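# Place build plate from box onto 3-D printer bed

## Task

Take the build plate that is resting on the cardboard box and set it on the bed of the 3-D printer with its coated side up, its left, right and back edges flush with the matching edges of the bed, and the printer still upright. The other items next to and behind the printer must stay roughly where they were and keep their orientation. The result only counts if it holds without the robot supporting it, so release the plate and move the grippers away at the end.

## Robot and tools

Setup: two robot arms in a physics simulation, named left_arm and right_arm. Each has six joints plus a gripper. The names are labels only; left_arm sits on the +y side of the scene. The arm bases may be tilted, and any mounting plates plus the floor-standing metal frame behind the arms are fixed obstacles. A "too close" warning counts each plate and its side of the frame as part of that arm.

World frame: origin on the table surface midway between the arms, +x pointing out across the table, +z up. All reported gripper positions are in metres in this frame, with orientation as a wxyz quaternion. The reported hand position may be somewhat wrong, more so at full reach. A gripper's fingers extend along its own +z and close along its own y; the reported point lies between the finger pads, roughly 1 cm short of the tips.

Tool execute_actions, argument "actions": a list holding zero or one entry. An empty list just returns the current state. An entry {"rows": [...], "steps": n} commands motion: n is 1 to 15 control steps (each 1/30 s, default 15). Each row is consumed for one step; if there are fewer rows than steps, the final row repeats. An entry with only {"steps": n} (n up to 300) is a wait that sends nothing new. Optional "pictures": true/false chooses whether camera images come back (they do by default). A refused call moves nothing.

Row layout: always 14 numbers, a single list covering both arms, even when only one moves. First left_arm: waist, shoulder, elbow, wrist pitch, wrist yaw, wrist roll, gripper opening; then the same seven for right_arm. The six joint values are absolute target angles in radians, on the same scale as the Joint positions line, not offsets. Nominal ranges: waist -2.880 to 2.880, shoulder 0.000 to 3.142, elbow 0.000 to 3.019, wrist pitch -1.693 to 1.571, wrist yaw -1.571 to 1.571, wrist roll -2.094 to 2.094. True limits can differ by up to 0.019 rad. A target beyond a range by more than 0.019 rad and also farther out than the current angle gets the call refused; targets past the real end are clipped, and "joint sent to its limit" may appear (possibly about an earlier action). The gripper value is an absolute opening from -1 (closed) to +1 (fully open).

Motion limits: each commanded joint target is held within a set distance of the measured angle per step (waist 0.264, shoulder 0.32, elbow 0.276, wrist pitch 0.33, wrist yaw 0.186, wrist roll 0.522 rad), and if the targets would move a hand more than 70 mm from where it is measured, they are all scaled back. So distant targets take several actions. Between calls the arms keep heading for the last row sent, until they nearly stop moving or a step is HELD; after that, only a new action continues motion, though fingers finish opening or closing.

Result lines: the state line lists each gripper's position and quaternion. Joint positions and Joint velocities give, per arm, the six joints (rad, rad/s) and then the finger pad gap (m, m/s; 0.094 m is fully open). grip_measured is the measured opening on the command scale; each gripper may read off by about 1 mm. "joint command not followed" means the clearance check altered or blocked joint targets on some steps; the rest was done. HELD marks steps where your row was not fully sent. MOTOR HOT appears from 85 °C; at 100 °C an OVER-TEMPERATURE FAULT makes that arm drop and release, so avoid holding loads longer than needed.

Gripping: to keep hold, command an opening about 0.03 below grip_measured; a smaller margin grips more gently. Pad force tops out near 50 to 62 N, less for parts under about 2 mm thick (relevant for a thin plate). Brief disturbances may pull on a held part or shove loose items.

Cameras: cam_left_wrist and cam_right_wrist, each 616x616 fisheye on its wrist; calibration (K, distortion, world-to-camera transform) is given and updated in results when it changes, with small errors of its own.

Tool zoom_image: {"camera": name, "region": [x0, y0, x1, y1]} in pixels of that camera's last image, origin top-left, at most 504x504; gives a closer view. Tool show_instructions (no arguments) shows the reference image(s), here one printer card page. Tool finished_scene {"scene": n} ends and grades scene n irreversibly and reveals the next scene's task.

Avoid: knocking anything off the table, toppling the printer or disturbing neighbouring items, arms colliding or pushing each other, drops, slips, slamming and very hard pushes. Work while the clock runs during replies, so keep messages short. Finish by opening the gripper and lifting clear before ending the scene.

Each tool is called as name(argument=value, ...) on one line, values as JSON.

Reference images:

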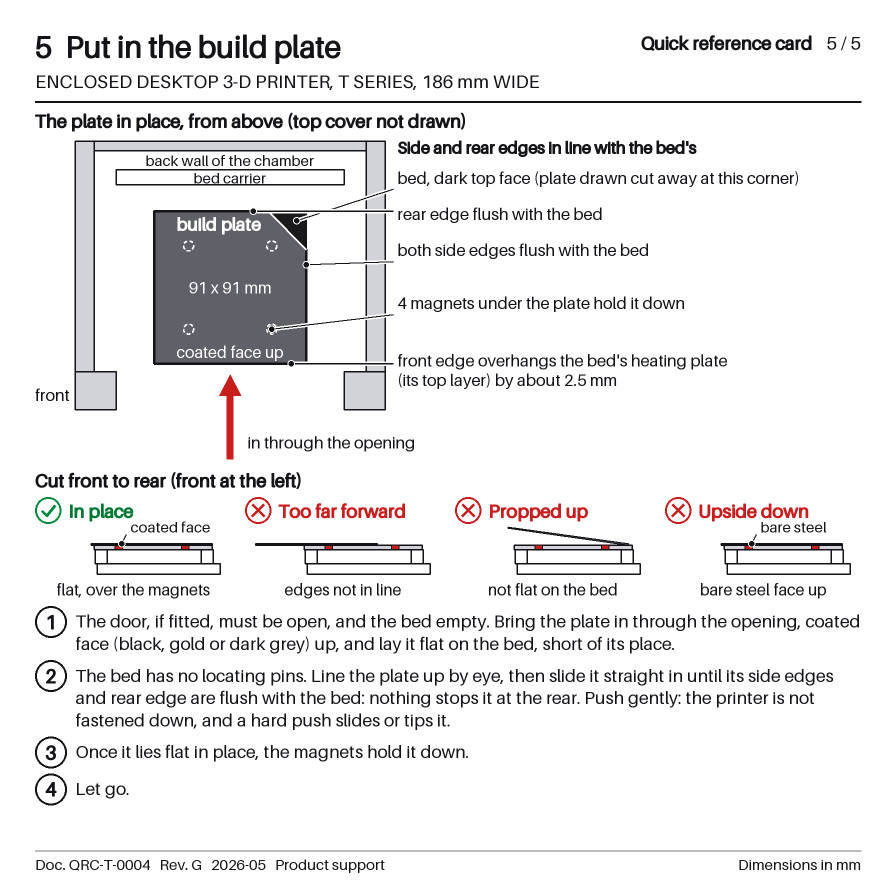

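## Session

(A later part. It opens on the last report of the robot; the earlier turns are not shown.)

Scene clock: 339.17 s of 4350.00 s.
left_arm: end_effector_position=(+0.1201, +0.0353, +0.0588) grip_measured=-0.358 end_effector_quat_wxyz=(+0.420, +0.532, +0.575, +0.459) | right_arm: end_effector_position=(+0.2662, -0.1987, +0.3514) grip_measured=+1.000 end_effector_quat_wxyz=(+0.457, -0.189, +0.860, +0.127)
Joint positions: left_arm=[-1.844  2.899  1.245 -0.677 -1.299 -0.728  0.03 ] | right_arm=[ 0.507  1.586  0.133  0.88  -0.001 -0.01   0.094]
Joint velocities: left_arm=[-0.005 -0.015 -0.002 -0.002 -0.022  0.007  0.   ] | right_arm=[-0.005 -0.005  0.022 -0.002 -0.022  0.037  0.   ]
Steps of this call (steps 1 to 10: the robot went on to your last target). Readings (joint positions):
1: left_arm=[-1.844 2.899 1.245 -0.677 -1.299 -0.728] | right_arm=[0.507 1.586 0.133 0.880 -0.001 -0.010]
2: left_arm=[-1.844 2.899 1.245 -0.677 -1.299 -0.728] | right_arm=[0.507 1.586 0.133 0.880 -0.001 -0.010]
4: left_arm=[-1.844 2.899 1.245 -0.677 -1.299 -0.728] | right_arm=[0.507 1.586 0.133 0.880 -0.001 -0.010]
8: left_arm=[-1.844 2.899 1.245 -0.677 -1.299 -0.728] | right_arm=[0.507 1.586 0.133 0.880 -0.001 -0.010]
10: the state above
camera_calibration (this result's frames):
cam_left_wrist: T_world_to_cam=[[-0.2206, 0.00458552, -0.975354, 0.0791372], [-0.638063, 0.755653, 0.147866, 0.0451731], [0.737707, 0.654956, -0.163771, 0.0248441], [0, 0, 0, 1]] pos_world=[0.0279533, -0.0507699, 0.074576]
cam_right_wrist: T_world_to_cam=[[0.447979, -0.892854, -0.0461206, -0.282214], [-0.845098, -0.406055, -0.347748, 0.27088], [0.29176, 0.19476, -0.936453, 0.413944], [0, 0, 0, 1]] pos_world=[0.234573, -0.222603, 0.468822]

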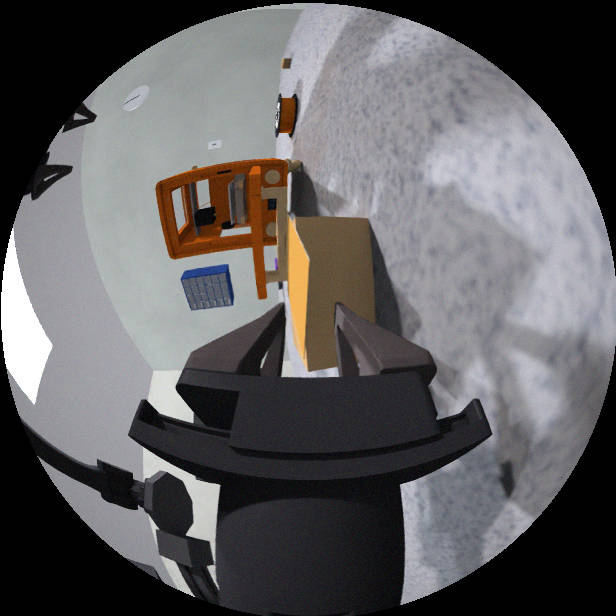

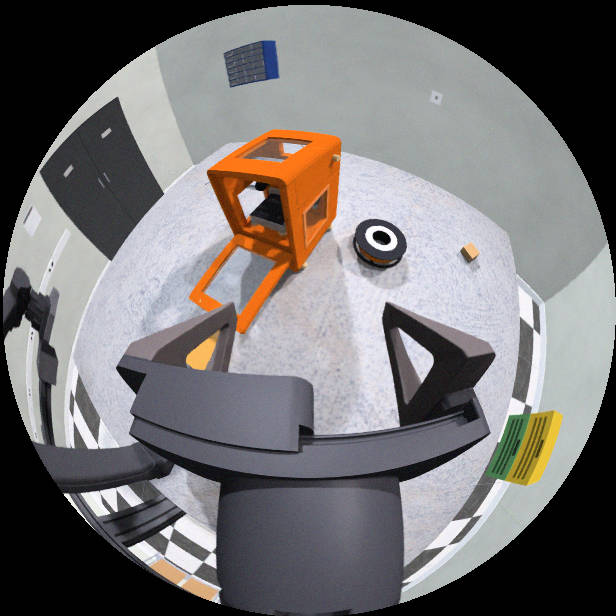

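execute_actions(actions=[{"rows": [[-1.847,2.895,1.248,-0.683,-1.299,-0.74,-0.36,0.55,1.6,0.133,0.9,0,0,1],[-1.847,2.895,1.248,-0.683,-1.299,-0.74,-0.36,0.6,1.61,0.133,0.9,-0.04,0,1],[-1.847,2.895,1.248,-0.683,-1.299,-0.74,-0.36,0.65,1.63,0.14,0.9,-0.08,0,1],[-1.847,2.895,1.248,-0.683,-1.299,-0.74,-0.36,0.7,1.65,0.15,0.9,-0.12,0,1],[-1.847,2.895,1.248,-0.683,-1.299,-0.74,-0.36,0.75,1.67,0.16,0.9,-0.16,0,1],[-1.847,2.895,1.248,-0.683,-1.299,-0.74,-0.36,0.8,1.69,0.17,0.9,-0.2,0,1],[-1.847,2.895,1.248,-0.683,-1.299,-0.74,-0.36,0.85,1.71,0.18,0.9,-0.24,0,1],[-1.847,2.895,1.248,-0.683,-1.299,-0.74,-0.36,0.88,1.73,0.19,0.9,-0.28,0,1],[-1.847,2.895,1.248,-0.683,-1.299,-0.74,-0.36,0.9,1.75,0.2,0.9,-0.3,0,1]], "steps": 15}])

Scene clock: 361.87 s of 4350.00 s.
left_arm: end_effector_position=(+0.1201, +0.0353, +0.0588) grip_measured=-0.358 end_effector_quat_wxyz=(+0.420, +0.532, +0.575, +0.459) | right_arm: end_effector_position=(+0.1411, -0.0549, +0.3265) grip_measured=+1.000 end_effector_quat_wxyz=(+0.331, -0.420, +0.781, +0.323)
Joint positions: left_arm=[-1.844  2.899  1.245 -0.677 -1.299 -0.728  0.03 ] | right_arm=[ 0.911  1.748  0.188  0.885 -0.3   -0.009  0.094]
Joint velocities: left_arm=[ 0.015 -0.005  0.002 -0.007  0.007 -0.051 -0.   ] | right_arm=[-0.034 -0.005  0.002 -0.007 -0.066 -0.066  0.   ]
Steps of this call (steps 1 to 15: the robot went on to your last target; steps 16 to 90: nothing new was sent; then 19.20 s passed at rest; steps 91 to 105: all 15 steps of this action). Readings (joint positions):
91: left_arm=[-1.844 2.899 1.245 -0.677 -1.299 -0.728] | right_arm=[0.510 1.586 0.133 0.880 -0.001 -0.010]
92: left_arm=[-1.844 2.899 1.245 -0.677 -1.299 -0.728] | right_arm=[0.522 1.586 0.133 0.881 -0.014 -0.010]
94: left_arm=[-1.844 2.899 1.245 -0.677 -1.299 -0.728] | right_arm=[0.588 1.599 0.133 0.884 -0.081 -0.009]
98: left_arm=[-1.844 2.899 1.245 -0.677 -1.299 -0.728] | right_arm=[0.804 1.677 0.155 0.885 -0.246 -0.009]
105: the state above
camera_calibration (this result's frames):
cam_left_wrist: T_world_to_cam=[[-0.2206, 0.00458552, -0.975354, 0.0791372], [-0.638063, 0.755653, 0.147866, 0.0451731], [0.737707, 0.654956, -0.163771, 0.0248441], [0, 0, 0, 1]] pos_world=[0.0279533, -0.0507699, 0.074576]
cam_right_wrist: T_world_to_cam=[[0.872285, -0.432983, -0.227253, -0.0744653], [-0.485637, -0.821444, -0.298974, 0.125426], [-0.0572249, 0.371153, -0.926807, 0.454936], [0, 0, 0, 1]] pos_world=[0.1519, -0.0980626, 0.442215]

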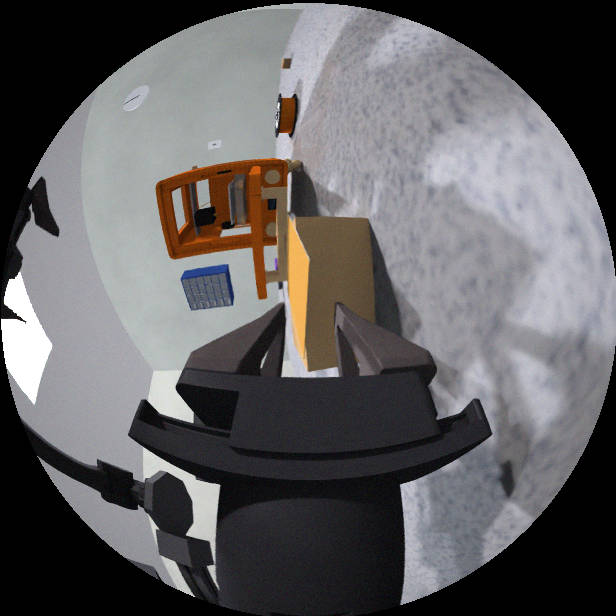

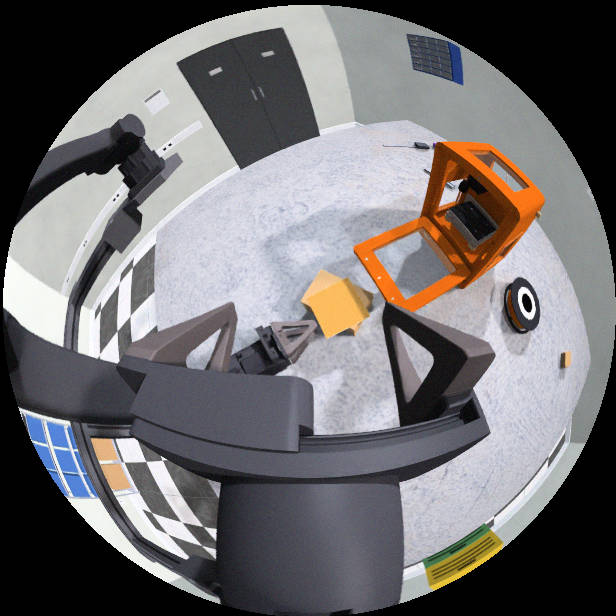

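zoom_image(camera="cam_right_wrist", region=[250, 255, 390, 385])

Region (250, 255, 390, 385) of cam_right_wrist's 616x616 image, scaled by 3.600, with more detail than that image has; it fills the top 468 rows of this view, and the rest is white.

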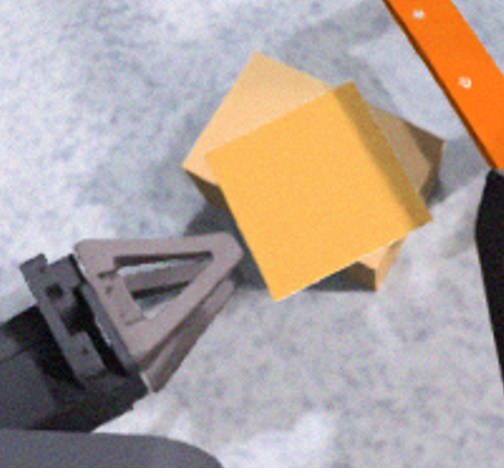

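execute_actions(actions=[{"rows": [[-1.83,2.89,1.248,-0.683,-1.299,-0.74,-0.36,0.9,1.75,0.2,0.9,-0.3,0,1],[-1.822,2.887,1.248,-0.683,-1.299,-0.74,-0.36,0.9,1.75,0.2,0.9,-0.3,0,1],[-1.814,2.884,1.248,-0.683,-1.299,-0.74,-0.36,0.9,1.75,0.2,0.9,-0.3,0,1],[-1.806,2.882,1.248,-0.683,-1.299,-0.74,-0.36,0.9,1.75,0.2,0.9,-0.3,0,1],[-1.798,2.88,1.248,-0.683,-1.299,-0.74,-0.36,0.9,1.75,0.2,0.9,-0.3,0,1],[-1.79,2.88,1.248,-0.683,-1.299,-0.74,-0.36,0.9,1.75,0.2,0.9,-0.3,0,1],[-1.783,2.88,1.248,-0.683,-1.299,-0.74,-0.36,0.9,1.75,0.2,0.9,-0.3,0,1],[-1.778,2.88,1.248,-0.683,-1.299,-0.74,-0.36,0.9,1.75,0.2,0.9,-0.3,0,1]], "steps": 15}])

zoom_image(camera="cam_right_wrist", region=[250, 255, 390, 385])

Scene clock: 382.00 s of 4350.00 s.
left_arm: end_effector_position=(+0.1392, +0.0395, +0.0612) grip_measured=-0.358 end_effector_quat_wxyz=(+0.406, +0.512, +0.594, +0.468) | right_arm: end_effector_position=(+0.1413, -0.0551, +0.3265) grip_measured=+1.000 end_effector_quat_wxyz=(+0.331, -0.419, +0.781, +0.323)
Joint positions: left_arm=[-1.781  2.888  1.245 -0.677 -1.299 -0.728  0.03 ] | right_arm=[ 0.91   1.748  0.188  0.885 -0.3   -0.009  0.094]
Joint velocities: left_arm=[-0.005 -0.005  0.002 -0.007  0.051  0.051  0.   ] | right_arm=[-0.005 -0.005 -0.002 -0.002 -0.081 -0.022  0.   ]
Steps of this call (steps 1 to 15: the robot went on to your last target; steps 16 to 90: nothing new was sent; then 16.63 s passed at rest; steps 91 to 105: all 15 steps of this action). Readings (joint positions):
91: left_arm=[-1.844 2.899 1.245 -0.677 -1.299 -0.728] | right_arm=[0.910 1.748 0.188 0.885 -0.300 -0.009]
92: left_arm=[-1.844 2.899 1.245 -0.677 -1.299 -0.728] | right_arm=[0.910 1.748 0.188 0.885 -0.300 -0.009]
94: left_arm=[-1.839 2.898 1.245 -0.677 -1.299 -0.728] | right_arm=[0.910 1.748 0.188 0.885 -0.300 -0.009]
98: left_arm=[-1.809 2.892 1.245 -0.677 -1.299 -0.728] | right_arm=[0.910 1.748 0.188 0.885 -0.300 -0.009]
105: the state above
camera_calibration (this result's frames):
cam_left_wrist: T_world_to_cam=[[-0.223824, -0.0193197, -0.974438, 0.0870715], [-0.68452, 0.714819, 0.143059, 0.0621923], [0.693783, 0.699042, -0.173219, 0.0133552], [0, 0, 0, 1]] pos_world=[0.052795, -0.0521099, 0.078262]
cam_right_wrist: T_world_to_cam=[[0.871948, -0.433653, -0.22727, -0.0747094], [-0.486273, -0.821082, -0.298936, 0.12551], [-0.0569728, 0.371172, -0.926815, 0.454957], [0, 0, 0, 1]] pos_world=[0.152095, -0.0982114, 0.442202]

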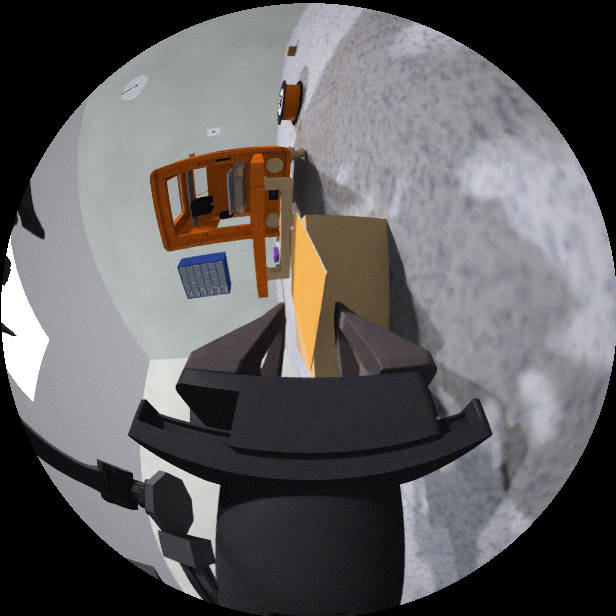

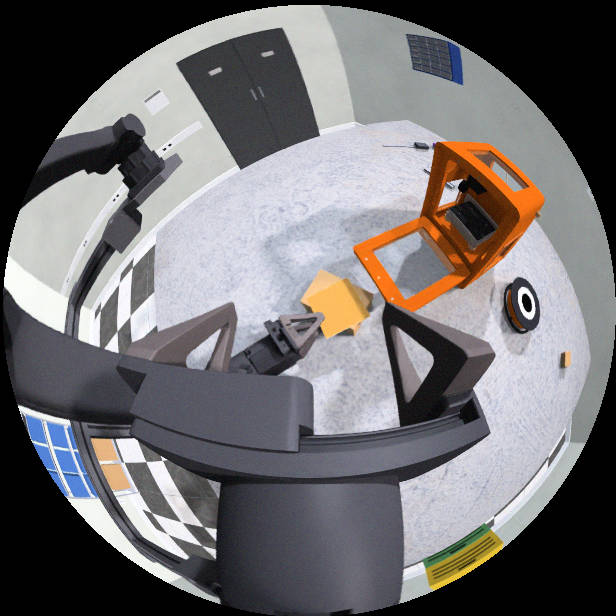

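Region (250, 255, 390, 385) of cam_right_wrist's 616x616 image, scaled by 3.600, with more detail than that image has; it fills the top 468 rows of this view, and the rest is white.

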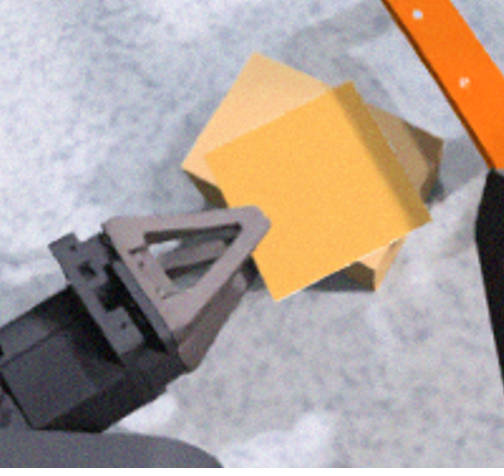

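execute_actions(actions=[{"rows": [[-1.765,2.88,1.248,-0.683,-1.299,-0.74,-0.36,0.9,1.75,0.2,0.9,-0.3,0,1],[-1.757,2.88,1.248,-0.683,-1.299,-0.74,-0.36,0.9,1.75,0.2,0.9,-0.3,0,1],[-1.757,2.88,1.248,-0.683,-1.299,-0.74,-0.36,0.9,1.75,0.2,0.9,-0.3,0,1],[-1.757,2.88,1.248,-0.683,-1.299,-0.74,-0.42,0.9,1.75,0.2,0.9,-0.3,0,1],[-1.757,2.88,1.248,-0.683,-1.299,-0.74,-0.48,0.9,1.75,0.2,0.9,-0.3,0,1],[-1.757,2.88,1.248,-0.683,-1.299,-0.74,-0.54,0.9,1.75,0.2,0.9,-0.3,0,1],[-1.757,2.88,1.248,-0.683,-1.299,-0.74,-0.6,0.9,1.75,0.2,0.9,-0.3,0,1],[-1.757,2.88,1.248,-0.683,-1.299,-0.74,-0.66,0.9,1.75,0.2,0.9,-0.3,0,1],[-1.757,2.88,1.248,-0.683,-1.299,-0.74,-0.72,0.9,1.75,0.2,0.9,-0.3,0,1],[-1.757,2.88,1.248,-0.683,-1.299,-0.74,-0.77,0.9,1.75,0.2,0.9,-0.3,0,1],[-1.757,2.88,1.248,-0.683,-1.299,-0.74,-0.82,0.9,1.75,0.2,0.9,-0.3,0,1],[-1.757,2.88,1.248,-0.683,-1.299,-0.74,-0.86,0.9,1.75,0.2,0.9,-0.3,0,1],[-1.757,2.88,1.248,-0.683,-1.299,-0.74,-0.89,0.9,1.75,0.2,0.9,-0.3,0,1]], "steps": 15}])

zoom_image(camera="cam_right_wrist", region=[250, 255, 390, 385])

Scene clock: 406.03 s of 4350.00 s.
left_arm: end_effector_position=(+0.1429, +0.0414, +0.0610) grip_measured=-0.887 end_effector_quat_wxyz=(+0.403, +0.509, +0.598, +0.470) | right_arm: end_effector_position=(+0.1413, -0.0551, +0.3265) grip_measured=+1.000 end_effector_quat_wxyz=(+0.331, -0.419, +0.781, +0.323)
Joint positions: left_arm=[-1.769  2.888  1.245 -0.677 -1.299 -0.728  0.005] | right_arm=[ 0.91   1.748  0.188  0.885 -0.3   -0.009  0.094]
Joint velocities: left_arm=[-0.015 -0.015 -0.017 -0.002 -0.051 -0.051 -0.003] | right_arm=[-0.015  0.005  0.002 -0.007 -0.007 -0.051  0.   ]
Steps of this call (steps 1 to 15: the robot went on to your last target; steps 16 to 90: nothing new was sent; then 20.53 s passed at rest; steps 91 to 105: all 15 steps of this action). Readings (joint positions):
91: left_arm=[-1.781 2.888 1.245 -0.677 -1.299 -0.728] | right_arm=[0.910 1.748 0.188 0.885 -0.300 -0.009]
92: left_arm=[-1.780 2.888 1.245 -0.677 -1.299 -0.728] | right_arm=[0.910 1.748 0.188 0.885 -0.300 -0.009]
94: left_arm=[-1.777 2.888 1.245 -0.677 -1.299 -0.728] | right_arm=[0.910 1.748 0.188 0.885 -0.300 -0.009]
98: left_arm=[-1.769 2.888 1.245 -0.677 -1.299 -0.728] | right_arm=[0.910 1.748 0.188 0.885 -0.300 -0.009]
105: the state above
camera_calibration (this result's frames):
cam_left_wrist: T_world_to_cam=[[-0.224136, -0.0217035, -0.974316, 0.0878731], [-0.693098, 0.706373, 0.143709, 0.0649014], [0.685111, 0.707507, -0.173366, 0.0103371], [0, 0, 0, 1]] pos_world=[0.0575965, -0.051251, 0.0780814]
cam_right_wrist: T_world_to_cam=[[0.871948, -0.433653, -0.22727, -0.0747094], [-0.486273, -0.821082, -0.298936, 0.12551], [-0.0569728, 0.371172, -0.926815, 0.454957], [0, 0, 0, 1]] pos_world=[0.152095, -0.0982114, 0.442202]

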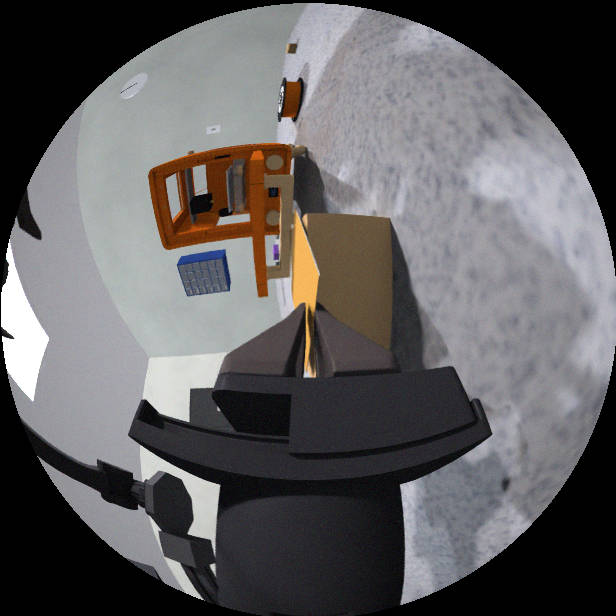

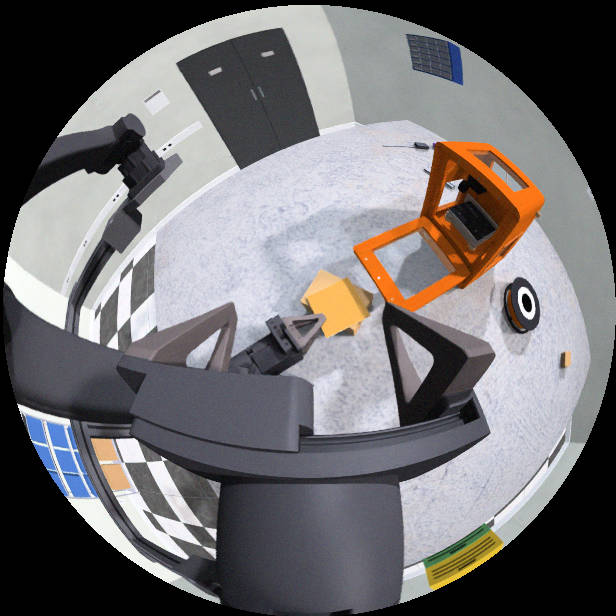

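Region (250, 255, 390, 385) of cam_right_wrist's 616x616 image, scaled by 3.600, with more detail than that image has; it fills the top 468 rows of this view, and the rest is white.

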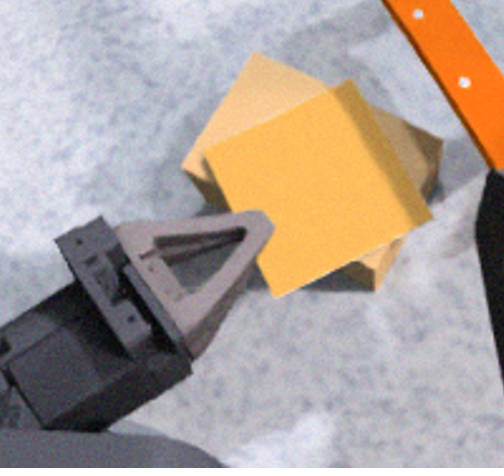

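execute_actions(actions=[{"rows": [[-1.765,2.876,1.237,-0.683,-1.299,-0.74,-0.89,0.9,1.75,0.2,0.9,-0.3,0,1],[-1.765,2.872,1.233,-0.683,-1.299,-0.74,-0.89,0.9,1.75,0.2,0.9,-0.3,0,1],[-1.765,2.868,1.229,-0.683,-1.299,-0.74,-0.89,0.9,1.75,0.2,0.9,-0.3,0,1],[-1.765,2.864,1.225,-0.683,-1.299,-0.74,-0.89,0.9,1.75,0.2,0.9,-0.3,0,1],[-1.765,2.86,1.221,-0.683,-1.299,-0.74,-0.9,0.9,1.75,0.2,0.9,-0.3,0,1],[-1.765,2.856,1.217,-0.683,-1.299,-0.74,-0.91,0.9,1.75,0.2,0.9,-0.3,0,1],[-1.765,2.852,1.213,-0.683,-1.299,-0.74,-0.92,0.9,1.75,0.2,0.9,-0.3,0,1],[-1.765,2.848,1.209,-0.683,-1.299,-0.74,-0.93,0.9,1.75,0.2,0.9,-0.3,0,1],[-1.765,2.848,1.209,-0.683,-1.299,-0.74,-0.94,0.9,1.75,0.2,0.9,-0.3,0,1],[-1.765,2.848,1.209,-0.683,-1.299,-0.74,-0.95,0.9,1.75,0.2,0.9,-0.3,0,1],[-1.765,2.848,1.209,-0.683,-1.299,-0.74,-0.96,0.9,1.75,0.2,0.9,-0.3,0,1],[-1.765,2.848,1.209,-0.683,-1.299,-0.74,-0.97,0.9,1.75,0.2,0.9,-0.3,0,1],[-1.765,2.848,1.209,-0.683,-1.299,-0.74,-0.985,0.9,1.75,0.2,0.9,-0.3,0,1],[-1.765,2.848,1.209,-0.683,-1.299,-0.74,-1,0.9,1.75,0.2,0.9,-0.3,0,1]], "steps": 15}], pictures=false)

execute_actions(actions=[{"rows": [[-1.765,2.848,1.209,-0.683,-1.299,-0.74,-1,0.9,1.75,0.2,0.9,-0.3,0,1],[-1.765,2.848,1.209,-0.683,-1.299,-0.74,-1,0.9,1.75,0.2,0.9,-0.3,0,1],[-1.765,2.84,1.202,-0.683,-1.299,-0.74,-1,0.9,1.75,0.2,0.9,-0.3,0,1],[-1.765,2.83,1.193,-0.683,-1.299,-0.74,-1,0.9,1.75,0.2,0.9,-0.3,0,1],[-1.765,2.818,1.183,-0.683,-1.299,-0.74,-1,0.9,1.75,0.2,0.9,-0.3,0,1],[-1.765,2.804,1.171,-0.683,-1.299,-0.74,-1,0.9,1.75,0.2,0.9,-0.3,0,1],[-1.765,2.79,1.159,-0.683,-1.299,-0.74,-1,0.9,1.75,0.2,0.9,-0.3,0,1],[-1.765,2.776,1.147,-0.683,-1.299,-0.74,-1,0.9,1.75,0.2,0.9,-0.3,0,1],[-1.765,2.762,1.135,-0.683,-1.299,-0.74,-1,0.9,1.75,0.2,0.9,-0.3,0,1],[-1.765,2.75,1.125,-0.683,-1.299,-0.74,-1,0.9,1.75,0.2,0.9,-0.3,0,1],[-1.765,2.74,1.117,-0.683,-1.299,-0.74,-1,0.9,1.75,0.2,0.9,-0.3,0,1],[-1.765,2.735,1.113,-0.683,-1.299,-0.74,-1,0.9,1.75,0.2,0.9,-0.3,0,1]], "steps": 15}])

Scene clock: 439.10 s of 4350.00 s.
left_arm: end_effector_position=(+0.1433, +0.0426, +0.0737) grip_measured=-0.985 end_effector_quat_wxyz=(+0.404, +0.509, +0.598, +0.470) | right_arm: end_effector_position=(+0.1413, -0.0551, +0.3265) grip_measured=+1.000 end_effector_quat_wxyz=(+0.331, -0.419, +0.781, +0.323)
Joint positions: left_arm=[-1.769  2.854  1.213 -0.677 -1.3   -0.728  0.001] | right_arm=[ 0.91   1.748  0.188  0.885 -0.3   -0.009  0.094]
Joint velocities: left_arm=[ 0.015 -0.015 -0.037 -0.032 -0.022 -0.037 -0.002] | right_arm=[-0.005  0.005 -0.002 -0.002 -0.051  0.051  0.   ]
Steps of this call (steps 1 to 15: the robot went on to your last target; steps 16 to 90: nothing new was sent; then 29.57 s passed at rest; steps 91 to 105: all 15 steps of this action). Readings (joint positions):
91: left_arm=[-1.769 2.888 1.245 -0.677 -1.299 -0.728] | right_arm=[0.910 1.748 0.188 0.885 -0.300 -0.009]
92: left_arm=[-1.769 2.887 1.245 -0.677 -1.299 -0.728] | right_arm=[0.910 1.748 0.188 0.885 -0.300 -0.009]
94: left_arm=[-1.769 2.885 1.241 -0.677 -1.299 -0.728] | right_arm=[0.910 1.748 0.188 0.885 -0.300 -0.009]
98: left_arm=[-1.769 2.869 1.223 -0.677 -1.299 -0.728] | right_arm=[0.910 1.748 0.188 0.885 -0.300 -0.009]
105: the state above

Scene clock: 439.60 s of 4350.00 s.
left_arm: end_effector_position=(+0.1445, +0.0428, +0.1163) grip_measured=-0.986 end_effector_quat_wxyz=(+0.409, +0.504, +0.602, +0.464) | right_arm: end_effector_position=(+0.1413, -0.0551, +0.3265) grip_measured=+1.000 end_effector_quat_wxyz=(+0.331, -0.419, +0.781, +0.323)
Joint positions: left_arm=[-1.769  2.737  1.116 -0.677 -1.301 -0.728  0.001] | right_arm=[ 0.91   1.748  0.188  0.885 -0.3   -0.009  0.094]
Joint velocities: left_arm=[ 0.005 -0.151  0.002 -0.017 -0.007 -0.081 -0.   ] | right_arm=[-0.015  0.005  0.012 -0.002  0.081  0.007  0.   ]
Steps of this call (steps 1 to 15: all 15 steps of this action). Readings (joint positions):
1: left_arm=[-1.769 2.854 1.212 -0.677 -1.300 -0.728] | right_arm=[0.910 1.748 0.188 0.885 -0.300 -0.009]
2: left_arm=[-1.769 2.854 1.212 -0.677 -1.301 -0.728] | right_arm=[0.910 1.748 0.188 0.885 -0.300 -0.009]
4: left_arm=[-1.769 2.852 1.209 -0.677 -1.301 -0.728] | right_arm=[0.910 1.748 0.188 0.885 -0.300 -0.009]
8: left_arm=[-1.769 2.821 1.175 -0.677 -1.301 -0.728] | right_arm=[0.910 1.748 0.188 0.885 -0.300 -0.009]
15: the state above
camera_calibration (this result's frames):
cam_left_wrist: T_world_to_cam=[[-0.223454, -0.0420944, -0.973805, 0.142799], [-0.692925, 0.709497, 0.128332, 0.0587982], [0.68551, 0.70345, -0.187708, 0.0196225], [0, 0, 0, 1]] pos_world=[0.0592002, -0.0495095, 0.135196]
cam_right_wrist: T_world_to_cam=[[0.871948, -0.433653, -0.22727, -0.0747094], [-0.486273, -0.821082, -0.298936, 0.12551], [-0.0569728, 0.371172, -0.926815, 0.454957], [0, 0, 0, 1]] pos_world=[0.152095, -0.0982114, 0.442202]

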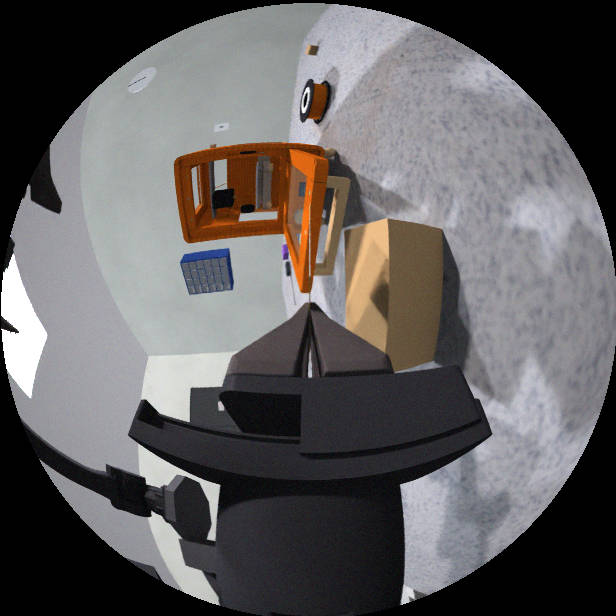

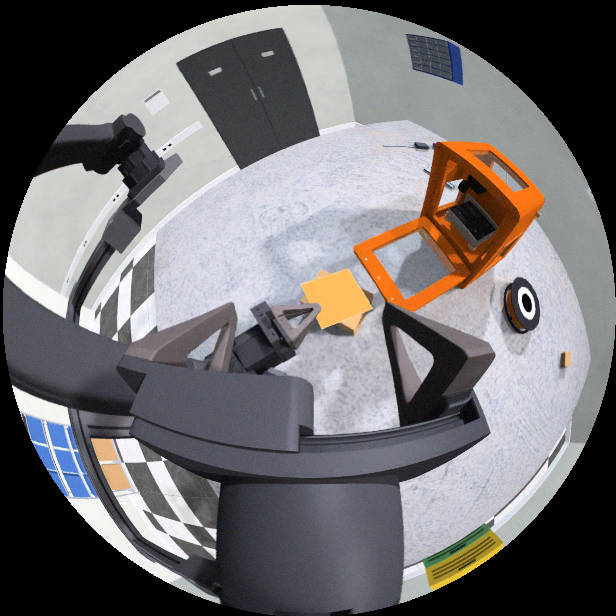

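zoom_image(camera="cam_right_wrist", region=[410, 130, 560, 300])

zoom_image(camera="cam_left_wrist", region=[165, 130, 345, 310])

Region (410, 130, 560, 300) of cam_right_wrist's 616x616 image, scaled by 2.965, with more detail than that image has; it fills the left 445 columns of this view, and the rest is white.

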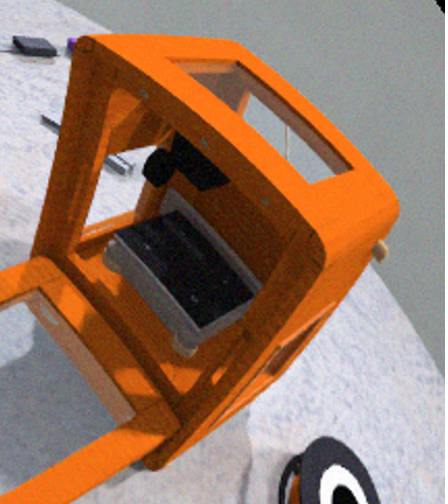

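Region (165, 130, 345, 310) of cam_left_wrist's 616x616 image, scaled by 2.800, with more detail than that image has.

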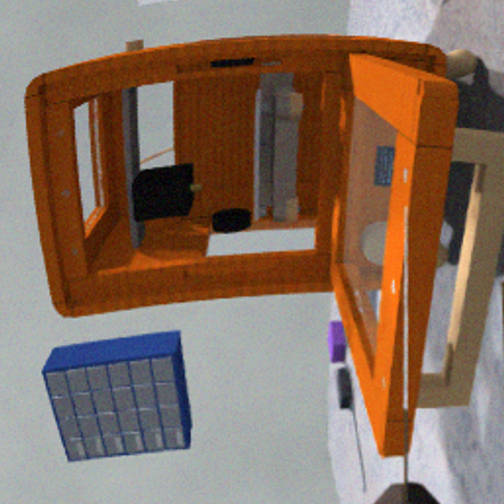

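execute_actions(actions=[{"rows": [[-1.765,2.72,1.1,-0.685,-1.295,-0.74,-1,0.88,1.75,0.25,0.9,-0.28,0,1],[-1.765,2.7,1.085,-0.69,-1.29,-0.74,-1,0.86,1.75,0.32,0.9,-0.26,0,1],[-1.765,2.675,1.065,-0.695,-1.28,-0.74,-1,0.84,1.75,0.4,0.9,-0.24,0,1],[-1.765,2.65,1.045,-0.7,-1.27,-0.74,-1,0.82,1.76,0.48,0.88,-0.22,0,1],[-1.765,2.625,1.025,-0.705,-1.26,-0.74,-1,0.8,1.77,0.56,0.86,-0.2,0,1],[-1.765,2.6,1.005,-0.71,-1.25,-0.74,-1,0.78,1.78,0.64,0.83,-0.18,0,1],[-1.765,2.575,0.985,-0.715,-1.24,-0.74,-1,0.76,1.79,0.72,0.8,-0.16,0,1],[-1.765,2.55,0.965,-0.72,-1.23,-0.74,-1,0.74,1.8,0.8,0.76,-0.14,0,1],[-1.765,2.525,0.945,-0.725,-1.22,-0.74,-1,0.72,1.81,0.88,0.72,-0.12,0,1],[-1.765,2.5,0.925,-0.73,-1.21,-0.74,-1,0.7,1.82,0.96,0.68,-0.1,0,1],[-1.765,2.475,0.905,-0.735,-1.2,-0.74,-1,0.68,1.83,1.04,0.64,-0.08,0,1],[-1.765,2.45,0.885,-0.74,-1.19,-0.74,-1,0.67,1.84,1.11,0.6,-0.06,0,1],[-1.765,2.43,0.87,-0.745,-1.18,-0.74,-1,0.66,1.85,1.17,0.55,-0.04,0,1],[-1.765,2.41,0.858,-0.75,-1.17,-0.74,-1,0.65,1.86,1.22,0.5,-0.02,0,1],[-1.765,2.4,0.85,-0.75,-1.16,-0.74,-1,0.64,1.87,1.26,0.45,0,0,1]], "steps": 15}], pictures=false)

execute_actions(actions=[{"rows": [[-1.76,2.4,0.85,-0.74,-1.16,-0.7,-1,0.64,1.88,1.28,0.39,0,0,1],[-1.755,2.4,0.85,-0.72,-1.16,-0.66,-1,0.64,1.89,1.3,0.33,0,0,1],[-1.745,2.4,0.85,-0.69,-1.16,-0.62,-1,0.64,1.9,1.31,0.27,0,0,1],[-1.735,2.4,0.85,-0.655,-1.16,-0.58,-1,0.64,1.91,1.31,0.21,0,0,1],[-1.725,2.4,0.85,-0.62,-1.16,-0.54,-1,0.64,1.92,1.31,0.15,0,0,1],[-1.715,2.4,0.85,-0.58,-1.16,-0.5,-1,0.64,1.93,1.31,0.09,0,0,1],[-1.705,2.4,0.85,-0.54,-1.16,-0.46,-1,0.64,1.94,1.31,0.03,0,0,1],[-1.695,2.4,0.85,-0.5,-1.16,-0.42,-1,0.64,1.946,1.31,-0.03,0,0,1],[-1.685,2.4,0.85,-0.46,-1.16,-0.375,-1,0.64,1.946,1.31,-0.09,0,0,1],[-1.675,2.4,0.85,-0.42,-1.16,-0.33,-1,0.64,1.946,1.31,-0.15,0,0,1],[-1.665,2.4,0.85,-0.38,-1.16,-0.285,-1,0.64,1.946,1.31,-0.2,0,0,1],[-1.655,2.4,0.85,-0.34,-1.16,-0.24,-1,0.64,1.946,1.31,-0.24,0,0,1],[-1.645,2.4,0.85,-0.3,-1.16,-0.2,-1,0.64,1.946,1.31,-0.27,0,0,1],[-1.635,2.4,0.85,-0.26,-1.16,-0.17,-1,0.64,1.946,1.31,-0.29,0,0,1],[-1.625,2.4,0.85,-0.22,-1.16,-0.15,-1,0.64,1.946,1.31,-0.3,0,0,1]], "steps": 15}])

Scene clock: 549.87 s of 4350.00 s.
left_arm: end_effector_position=(+0.1406, +0.0769, +0.2091) grip_measured=-0.986 end_effector_quat_wxyz=(+0.362, +0.500, +0.645, +0.451) | right_arm: end_effector_position=(+0.4169, +0.0090, +0.4050) grip_measured=+1.000 end_effector_quat_wxyz=(+0.495, -0.271, +0.799, +0.209)
Joint positions: left_arm=[-1.769  2.423  0.874 -0.733 -1.172 -0.728  0.001] | right_arm=[ 0.707  1.806  0.748  0.62  -0.045 -0.009  0.094]
Joint velocities: left_arm=[-0.015 -0.669 -0.354 -0.1    0.242 -0.022  0.   ] | right_arm=[-0.513  0.317  1.512 -1.316  0.462 -0.037  0.   ]
Steps of this call (steps 1 to 15: the robot went on to your last target; steps 16 to 90: nothing new was sent; then 106.77 s passed at rest; steps 91 to 105: all 15 steps of this action). Readings (joint positions):
91: left_arm=[-1.769 2.730 1.115 -0.677 -1.300 -0.728] | right_arm=[0.909 1.748 0.190 0.885 -0.293 -0.009]
92: left_arm=[-1.769 2.728 1.112 -0.677 -1.296 -0.728] | right_arm=[0.902 1.748 0.201 0.885 -0.280 -0.009]
94: left_arm=[-1.769 2.712 1.090 -0.678 -1.279 -0.728] | right_arm=[0.881 1.748 0.248 0.884 -0.255 -0.009]
98: left_arm=[-1.769 2.623 1.001 -0.698 -1.239 -0.728] | right_arm=[0.832 1.753 0.407 0.848 -0.192 -0.009]
105: the state above

Scene clock: 550.37 s of 4350.00 s.
left_arm: end_effector_position=(+0.1748, +0.0439, +0.1901) grip_measured=-0.986 end_effector_quat_wxyz=(+0.355, +0.516, +0.665, +0.406) | right_arm: end_effector_position=(+0.5286, +0.0243, +0.4062) grip_measured=+1.000 end_effector_quat_wxyz=(+0.318, -0.265, +0.902, +0.122)
Joint positions: left_arm=[-1.652  2.389  0.853 -0.305 -1.162 -0.307  0.001] | right_arm=[ 0.637  1.928  1.303 -0.247 -0.002 -0.009  0.094]
Joint velocities: left_arm=[ 0.308 -0.015 -0.002  1.145 -0.11   1.004  0.001] | right_arm=[-0.005  0.093  0.012 -0.842  0.037 -0.066  0.   ]
Steps of this call (steps 1 to 15: all 15 steps of this action). Readings (joint positions):
1: left_arm=[-1.769 2.404 0.863 -0.735 -1.167 -0.726] | right_arm=[0.691 1.818 0.801 0.570 -0.028 -0.009]
2: left_arm=[-1.769 2.391 0.857 -0.734 -1.166 -0.718] | right_arm=[0.676 1.831 0.857 0.513 -0.017 -0.009]
4: left_arm=[-1.766 2.383 0.853 -0.709 -1.165 -0.683] | right_arm=[0.653 1.860 0.976 0.388 -0.007 -0.009]
8: left_arm=[-1.735 2.388 0.853 -0.581 -1.162 -0.569] | right_arm=[0.637 1.915 1.215 0.117 -0.002 -0.009]
15: the state above
camera_calibration (this result's frames):
cam_left_wrist: T_world_to_cam=[[-0.395715, -0.119327, -0.910588, 0.243016], [-0.697517, 0.684028, 0.213483, 0.0552719], [0.597393, 0.719629, -0.353913, 0.0581806], [0, 0, 0, 1]] pos_world=[0.0999616, -0.0506775, 0.230079]
cam_right_wrist: T_world_to_cam=[[0.561087, -0.826067, -0.0528733, -0.256803], [-0.827453, -0.558005, -0.062861, 0.480904], [0.0224238, 0.0790207, -0.996621, 0.51492], [0, 0, 0, 1]] pos_world=[0.530468, 0.0155208, 0.529832]

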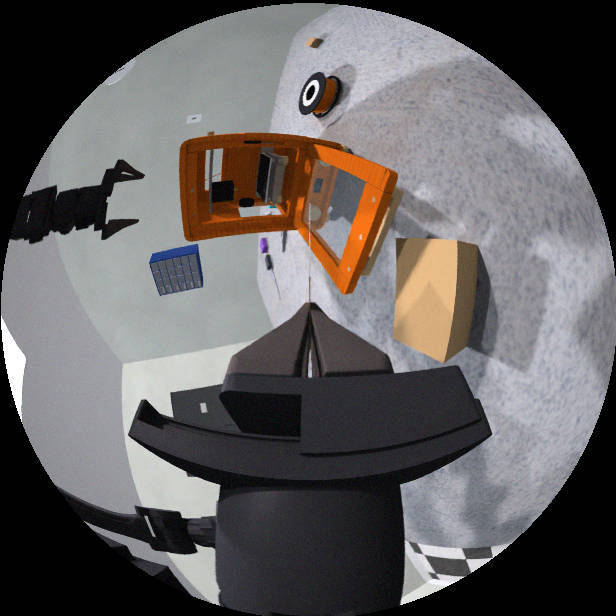

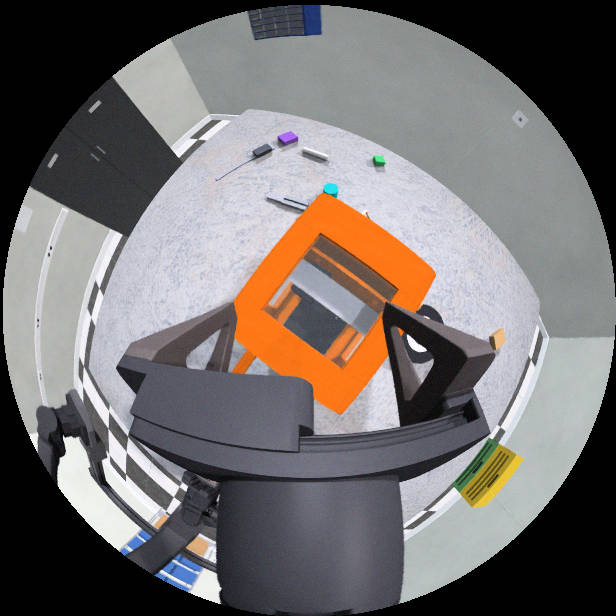

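execute_actions(actions=[{"rows": [[-1.62,2.4,0.85,-0.2,-1.16,-0.1,-1,0.64,1.946,1.31,-0.3,0,0,1],[-1.61,2.4,0.85,-0.17,-1.16,-0.04,-1,0.64,1.946,1.31,-0.3,0,0,1],[-1.597,2.4,0.85,-0.13,-1.16,0.02,-1,0.64,1.946,1.31,-0.3,0,0,1],[-1.583,2.4,0.85,-0.08,-1.16,0.08,-1,0.64,1.946,1.31,-0.3,0,0,1],[-1.569,2.4,0.85,-0.025,-1.16,0.14,-1,0.64,1.946,1.31,-0.3,0,0,1],[-1.555,2.4,0.85,0.03,-1.16,0.2,-1,0.64,1.946,1.31,-0.3,0,0,1],[-1.54,2.4,0.85,0.085,-1.16,0.26,-1,0.64,1.946,1.31,-0.3,0,0,1],[-1.525,2.4,0.85,0.14,-1.16,0.32,-1,0.64,1.946,1.31,-0.3,0,0,1],[-1.51,2.4,0.85,0.195,-1.16,0.38,-1,0.64,1.946,1.31,-0.3,0,0,1],[-1.495,2.405,0.85,0.255,-1.16,0.44,-1,0.64,1.946,1.31,-0.3,0,0,1],[-1.48,2.41,0.85,0.315,-1.16,0.5,-1,0.64,1.946,1.31,-0.3,0,0,1],[-1.465,2.42,0.85,0.375,-1.16,0.555,-1,0.64,1.946,1.31,-0.3,0,0,1],[-1.45,2.43,0.855,0.435,-1.16,0.61,-1,0.64,1.946,1.31,-0.3,0,0,1],[-1.435,2.44,0.86,0.495,-1.16,0.665,-1,0.64,1.946,1.31,-0.3,0,0,1],[-1.42,2.45,0.865,0.555,-1.16,0.72,-1,0.64,1.946,1.31,-0.3,0,0,1]], "steps": 15}], pictures=false)

execute_actions(actions=[{"rows": [[-1.405,2.465,0.87,0.615,-1.16,0.77,-1,0.64,1.946,1.31,-0.3,0,0,1],[-1.39,2.48,0.876,0.675,-1.16,0.82,-1,0.64,1.946,1.31,-0.3,0,0,1],[-1.375,2.495,0.882,0.735,-1.16,0.87,-1,0.64,1.946,1.31,-0.3,0,0,1],[-1.36,2.51,0.888,0.795,-1.16,0.92,-1,0.64,1.946,1.31,-0.3,0,0,1],[-1.345,2.525,0.894,0.855,-1.16,0.965,-1,0.64,1.946,1.31,-0.3,0,0,1],[-1.33,2.54,0.9,0.91,-1.16,1.01,-1,0.64,1.946,1.31,-0.3,0,0,1],[-1.315,2.555,0.906,0.965,-1.16,1.05,-1,0.64,1.946,1.31,-0.3,0,0,1],[-1.3,2.57,0.912,1.02,-1.16,1.09,-1,0.64,1.946,1.31,-0.3,0,0,1],[-1.285,2.585,0.918,1.07,-1.16,1.125,-1,0.64,1.946,1.31,-0.3,0,0,1],[-1.27,2.6,0.924,1.12,-1.16,1.155,-1,0.64,1.946,1.31,-0.3,0,0,1],[-1.255,2.615,0.93,1.165,-1.162,1.18,-1,0.64,1.946,1.31,-0.3,0,0,1],[-1.242,2.63,0.936,1.205,-1.164,1.2,-1,0.64,1.946,1.31,-0.3,0,0,1],[-1.23,2.64,0.942,1.24,-1.164,1.21,-1,0.64,1.946,1.31,-0.3,0,0,1],[-1.22,2.65,0.947,1.26,-1.164,1.217,-1,0.64,1.946,1.31,-0.3,0,0,1],[-1.215,2.655,0.95,1.275,-1.164,1.22,-1,0.64,1.946,1.31,-0.3,0,0,1]], "steps": 15}], pictures=false)

execute_actions(actions=[{"steps": 18}])

Scene clock: 582.70 s of 4350.00 s.
left_arm: end_effector_position=(+0.2581, -0.0045, +0.1916) grip_measured=-0.986 end_effector_quat_wxyz=(+0.382, +0.547, +0.629, +0.399) | right_arm: end_effector_position=(+0.5196, +0.0194, +0.3920) grip_measured=+1.000 end_effector_quat_wxyz=(+0.292, -0.268, +0.911, +0.114)
Joint positions: left_arm=[-1.455  2.409  0.852  0.429 -1.161  0.477  0.001] | right_arm=[ 0.637  1.938  1.303 -0.295 -0.002 -0.009  0.094]
Joint velocities: left_arm=[ 0.464  0.249  0.071  1.712  0.022  1.473 -0.   ] | right_arm=[-0.005 -0.015 -0.007  0.002  0.007 -0.037  0.   ]
Steps of this call (steps 1 to 30: the robot went on to your last target; steps 31 to 90: nothing new was sent; then 28.83 s passed at rest; steps 91 to 105: all 15 steps of this action). Readings (joint positions):
91: left_arm=[-1.628 2.389 0.853 -0.226 -1.162 -0.156] | right_arm=[0.637 1.938 1.303 -0.295 -0.002 -0.009]
92: left_arm=[-1.628 2.389 0.852 -0.213 -1.162 -0.138] | right_arm=[0.637 1.938 1.303 -0.295 -0.002 -0.009]
94: left_arm=[-1.622 2.389 0.850 -0.161 -1.162 -0.078] | right_arm=[0.637 1.938 1.303 -0.295 -0.002 -0.009]
98: left_arm=[-1.578 2.390 0.849 0.027 -1.161 0.099] | right_arm=[0.637 1.938 1.303 -0.295 -0.002 -0.009]
105: the state above

Scene clock: 583.20 s of 4350.00 s.
left_arm: end_effector_position=(+0.3512, +0.0186, +0.1759) grip_measured=-0.987 end_effector_quat_wxyz=(+0.421, +0.501, +0.599, +0.461) | right_arm: end_effector_position=(+0.5196, +0.0194, +0.3920) grip_measured=+1.000 end_effector_quat_wxyz=(+0.292, -0.268, +0.911, +0.114)
Joint positions: left_arm=[-1.237  2.631  0.935  1.21  -1.161  1.12   0.001] | right_arm=[ 0.637  1.938  1.303 -0.295 -0.002 -0.009  0.094]
Joint velocities: left_arm=[ 0.347  0.298  0.125  0.755 -0.081  0.535 -0.001] | right_arm=[ 0.024 -0.015 -0.002 -0.027  0.007 -0.066  0.   ]
Steps of this call (steps 1 to 15: all 15 steps of this action). Readings (joint positions):
1: left_arm=[-1.439 2.419 0.855 0.489 -1.161 0.531] | right_arm=[0.637 1.938 1.303 -0.295 -0.002 -0.009]
2: left_arm=[-1.424 2.431 0.859 0.548 -1.161 0.584] | right_arm=[0.637 1.938 1.303 -0.295 -0.002 -0.009]
4: left_arm=[-1.396 2.461 0.871 0.668 -1.161 0.689] | right_arm=[0.637 1.938 1.303 -0.295 -0.002 -0.009]
8: left_arm=[-1.339 2.529 0.896 0.898 -1.161 0.883] | right_arm=[0.637 1.938 1.303 -0.295 -0.002 -0.009]
15: the state above

Scene clock: 583.80 s of 4350.00 s.
left_arm: end_effector_position=(+0.3593, +0.0285, +0.1729) grip_measured=-0.987 end_effector_quat_wxyz=(+0.407, +0.508, +0.589, +0.480) | right_arm: end_effector_position=(+0.5196, +0.0194, +0.3920) grip_measured=+1.000 end_effector_quat_wxyz=(+0.292, -0.268, +0.911, +0.114)
Joint positions: left_arm=[-1.211  2.651  0.942  1.258 -1.161  1.204  0.001] | right_arm=[ 0.637  1.938  1.303 -0.295 -0.002 -0.009  0.094]
Joint velocities: left_arm=[ 0.005  0.005  0.012  0.007  0.037 -0.007  0.001] | right_arm=[-0.005 -0.005 -0.007 -0.007 -0.022 -0.037  0.   ]
Steps of this call (steps 1 to 18: the robot went on to your last target). Readings (joint positions):
1: left_arm=[-1.226 2.640 0.939 1.230 -1.161 1.137] | right_arm=[0.637 1.938 1.303 -0.295 -0.002 -0.009]
2: left_arm=[-1.218 2.646 0.941 1.242 -1.161 1.151] | right_arm=[0.637 1.938 1.303 -0.295 -0.002 -0.009]
4: left_arm=[-1.211 2.651 0.941 1.251 -1.161 1.171] | right_arm=[0.637 1.938 1.303 -0.295 -0.002 -0.009]
8: left_arm=[-1.211 2.651 0.942 1.258 -1.161 1.192] | right_arm=[0.637 1.938 1.303 -0.295 -0.002 -0.009]
18: the state above
camera_calibration (this result's frames):
cam_left_wrist: T_world_to_cam=[[-0.20337, -0.00608875, -0.979083, 0.237965], [-0.693268, 0.707029, 0.139605, 0.208738], [0.69139, 0.707158, -0.14801, -0.115989], [0, 0, 0, 1]] pos_world=[0.273301, -0.0641125, 0.186679]
cam_right_wrist: T_world_to_cam=[[0.561154, -0.825964, -0.0537574, -0.256305], [-0.827291, -0.561754, -0.0046311, 0.446995], [-0.0263733, 0.0470718, -0.998543, 0.528055], [0, 0, 0, 1]] pos_world=[0.527548, 0.0145455, 0.515578]

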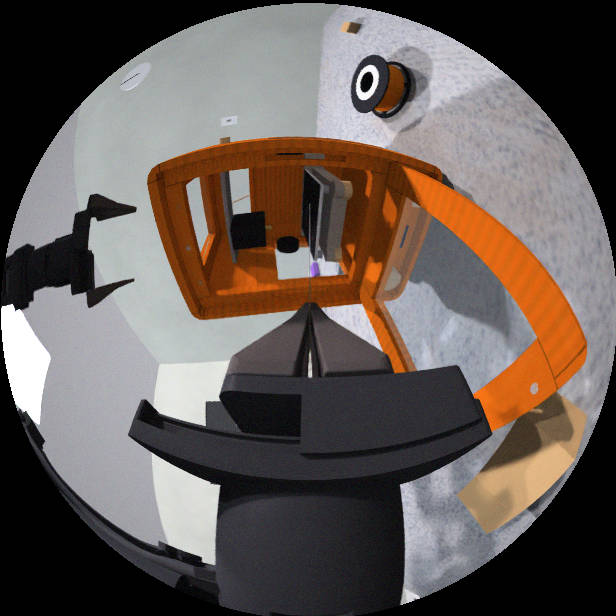

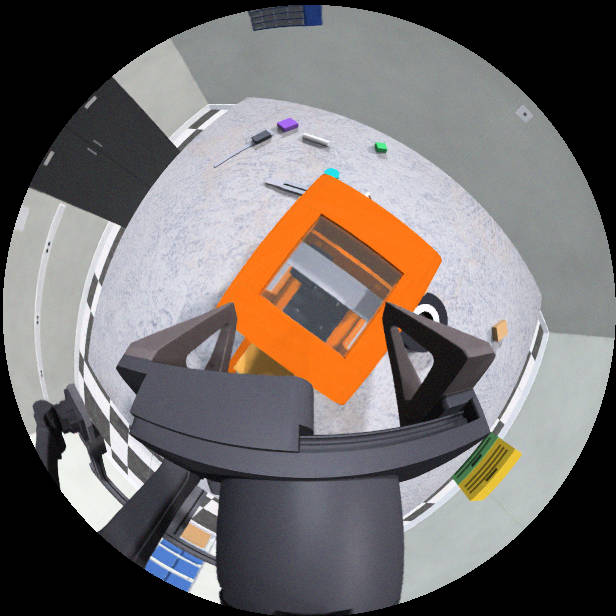

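zoom_image(camera="cam_left_wrist", region=[240, 140, 420, 320])

zoom_image(camera="cam_right_wrist", region=[220, 200, 420, 400])

Region (240, 140, 420, 320) of cam_left_wrist's 616x616 image, scaled by 2.800, with more detail than that image has.

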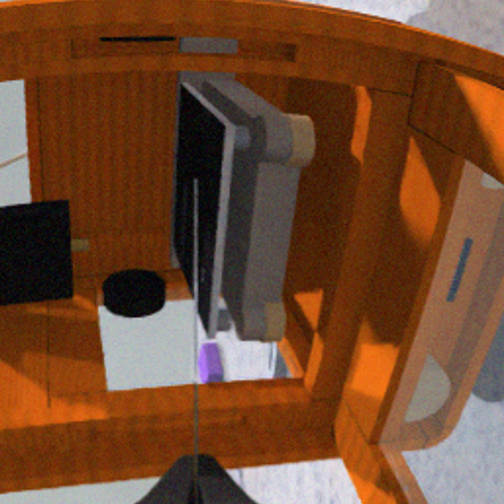

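Region (220, 200, 420, 400) of cam_right_wrist's 616x616 image, scaled by 2.520, with more detail than that image has.

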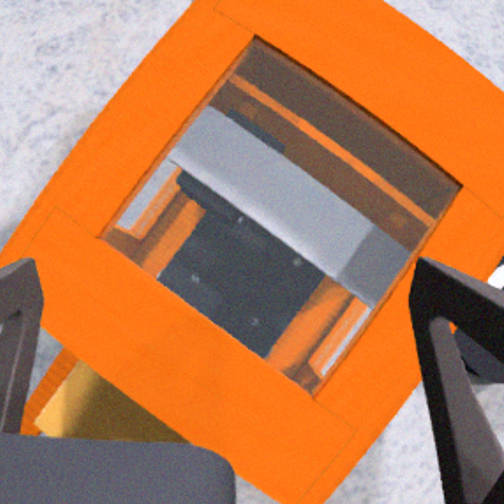

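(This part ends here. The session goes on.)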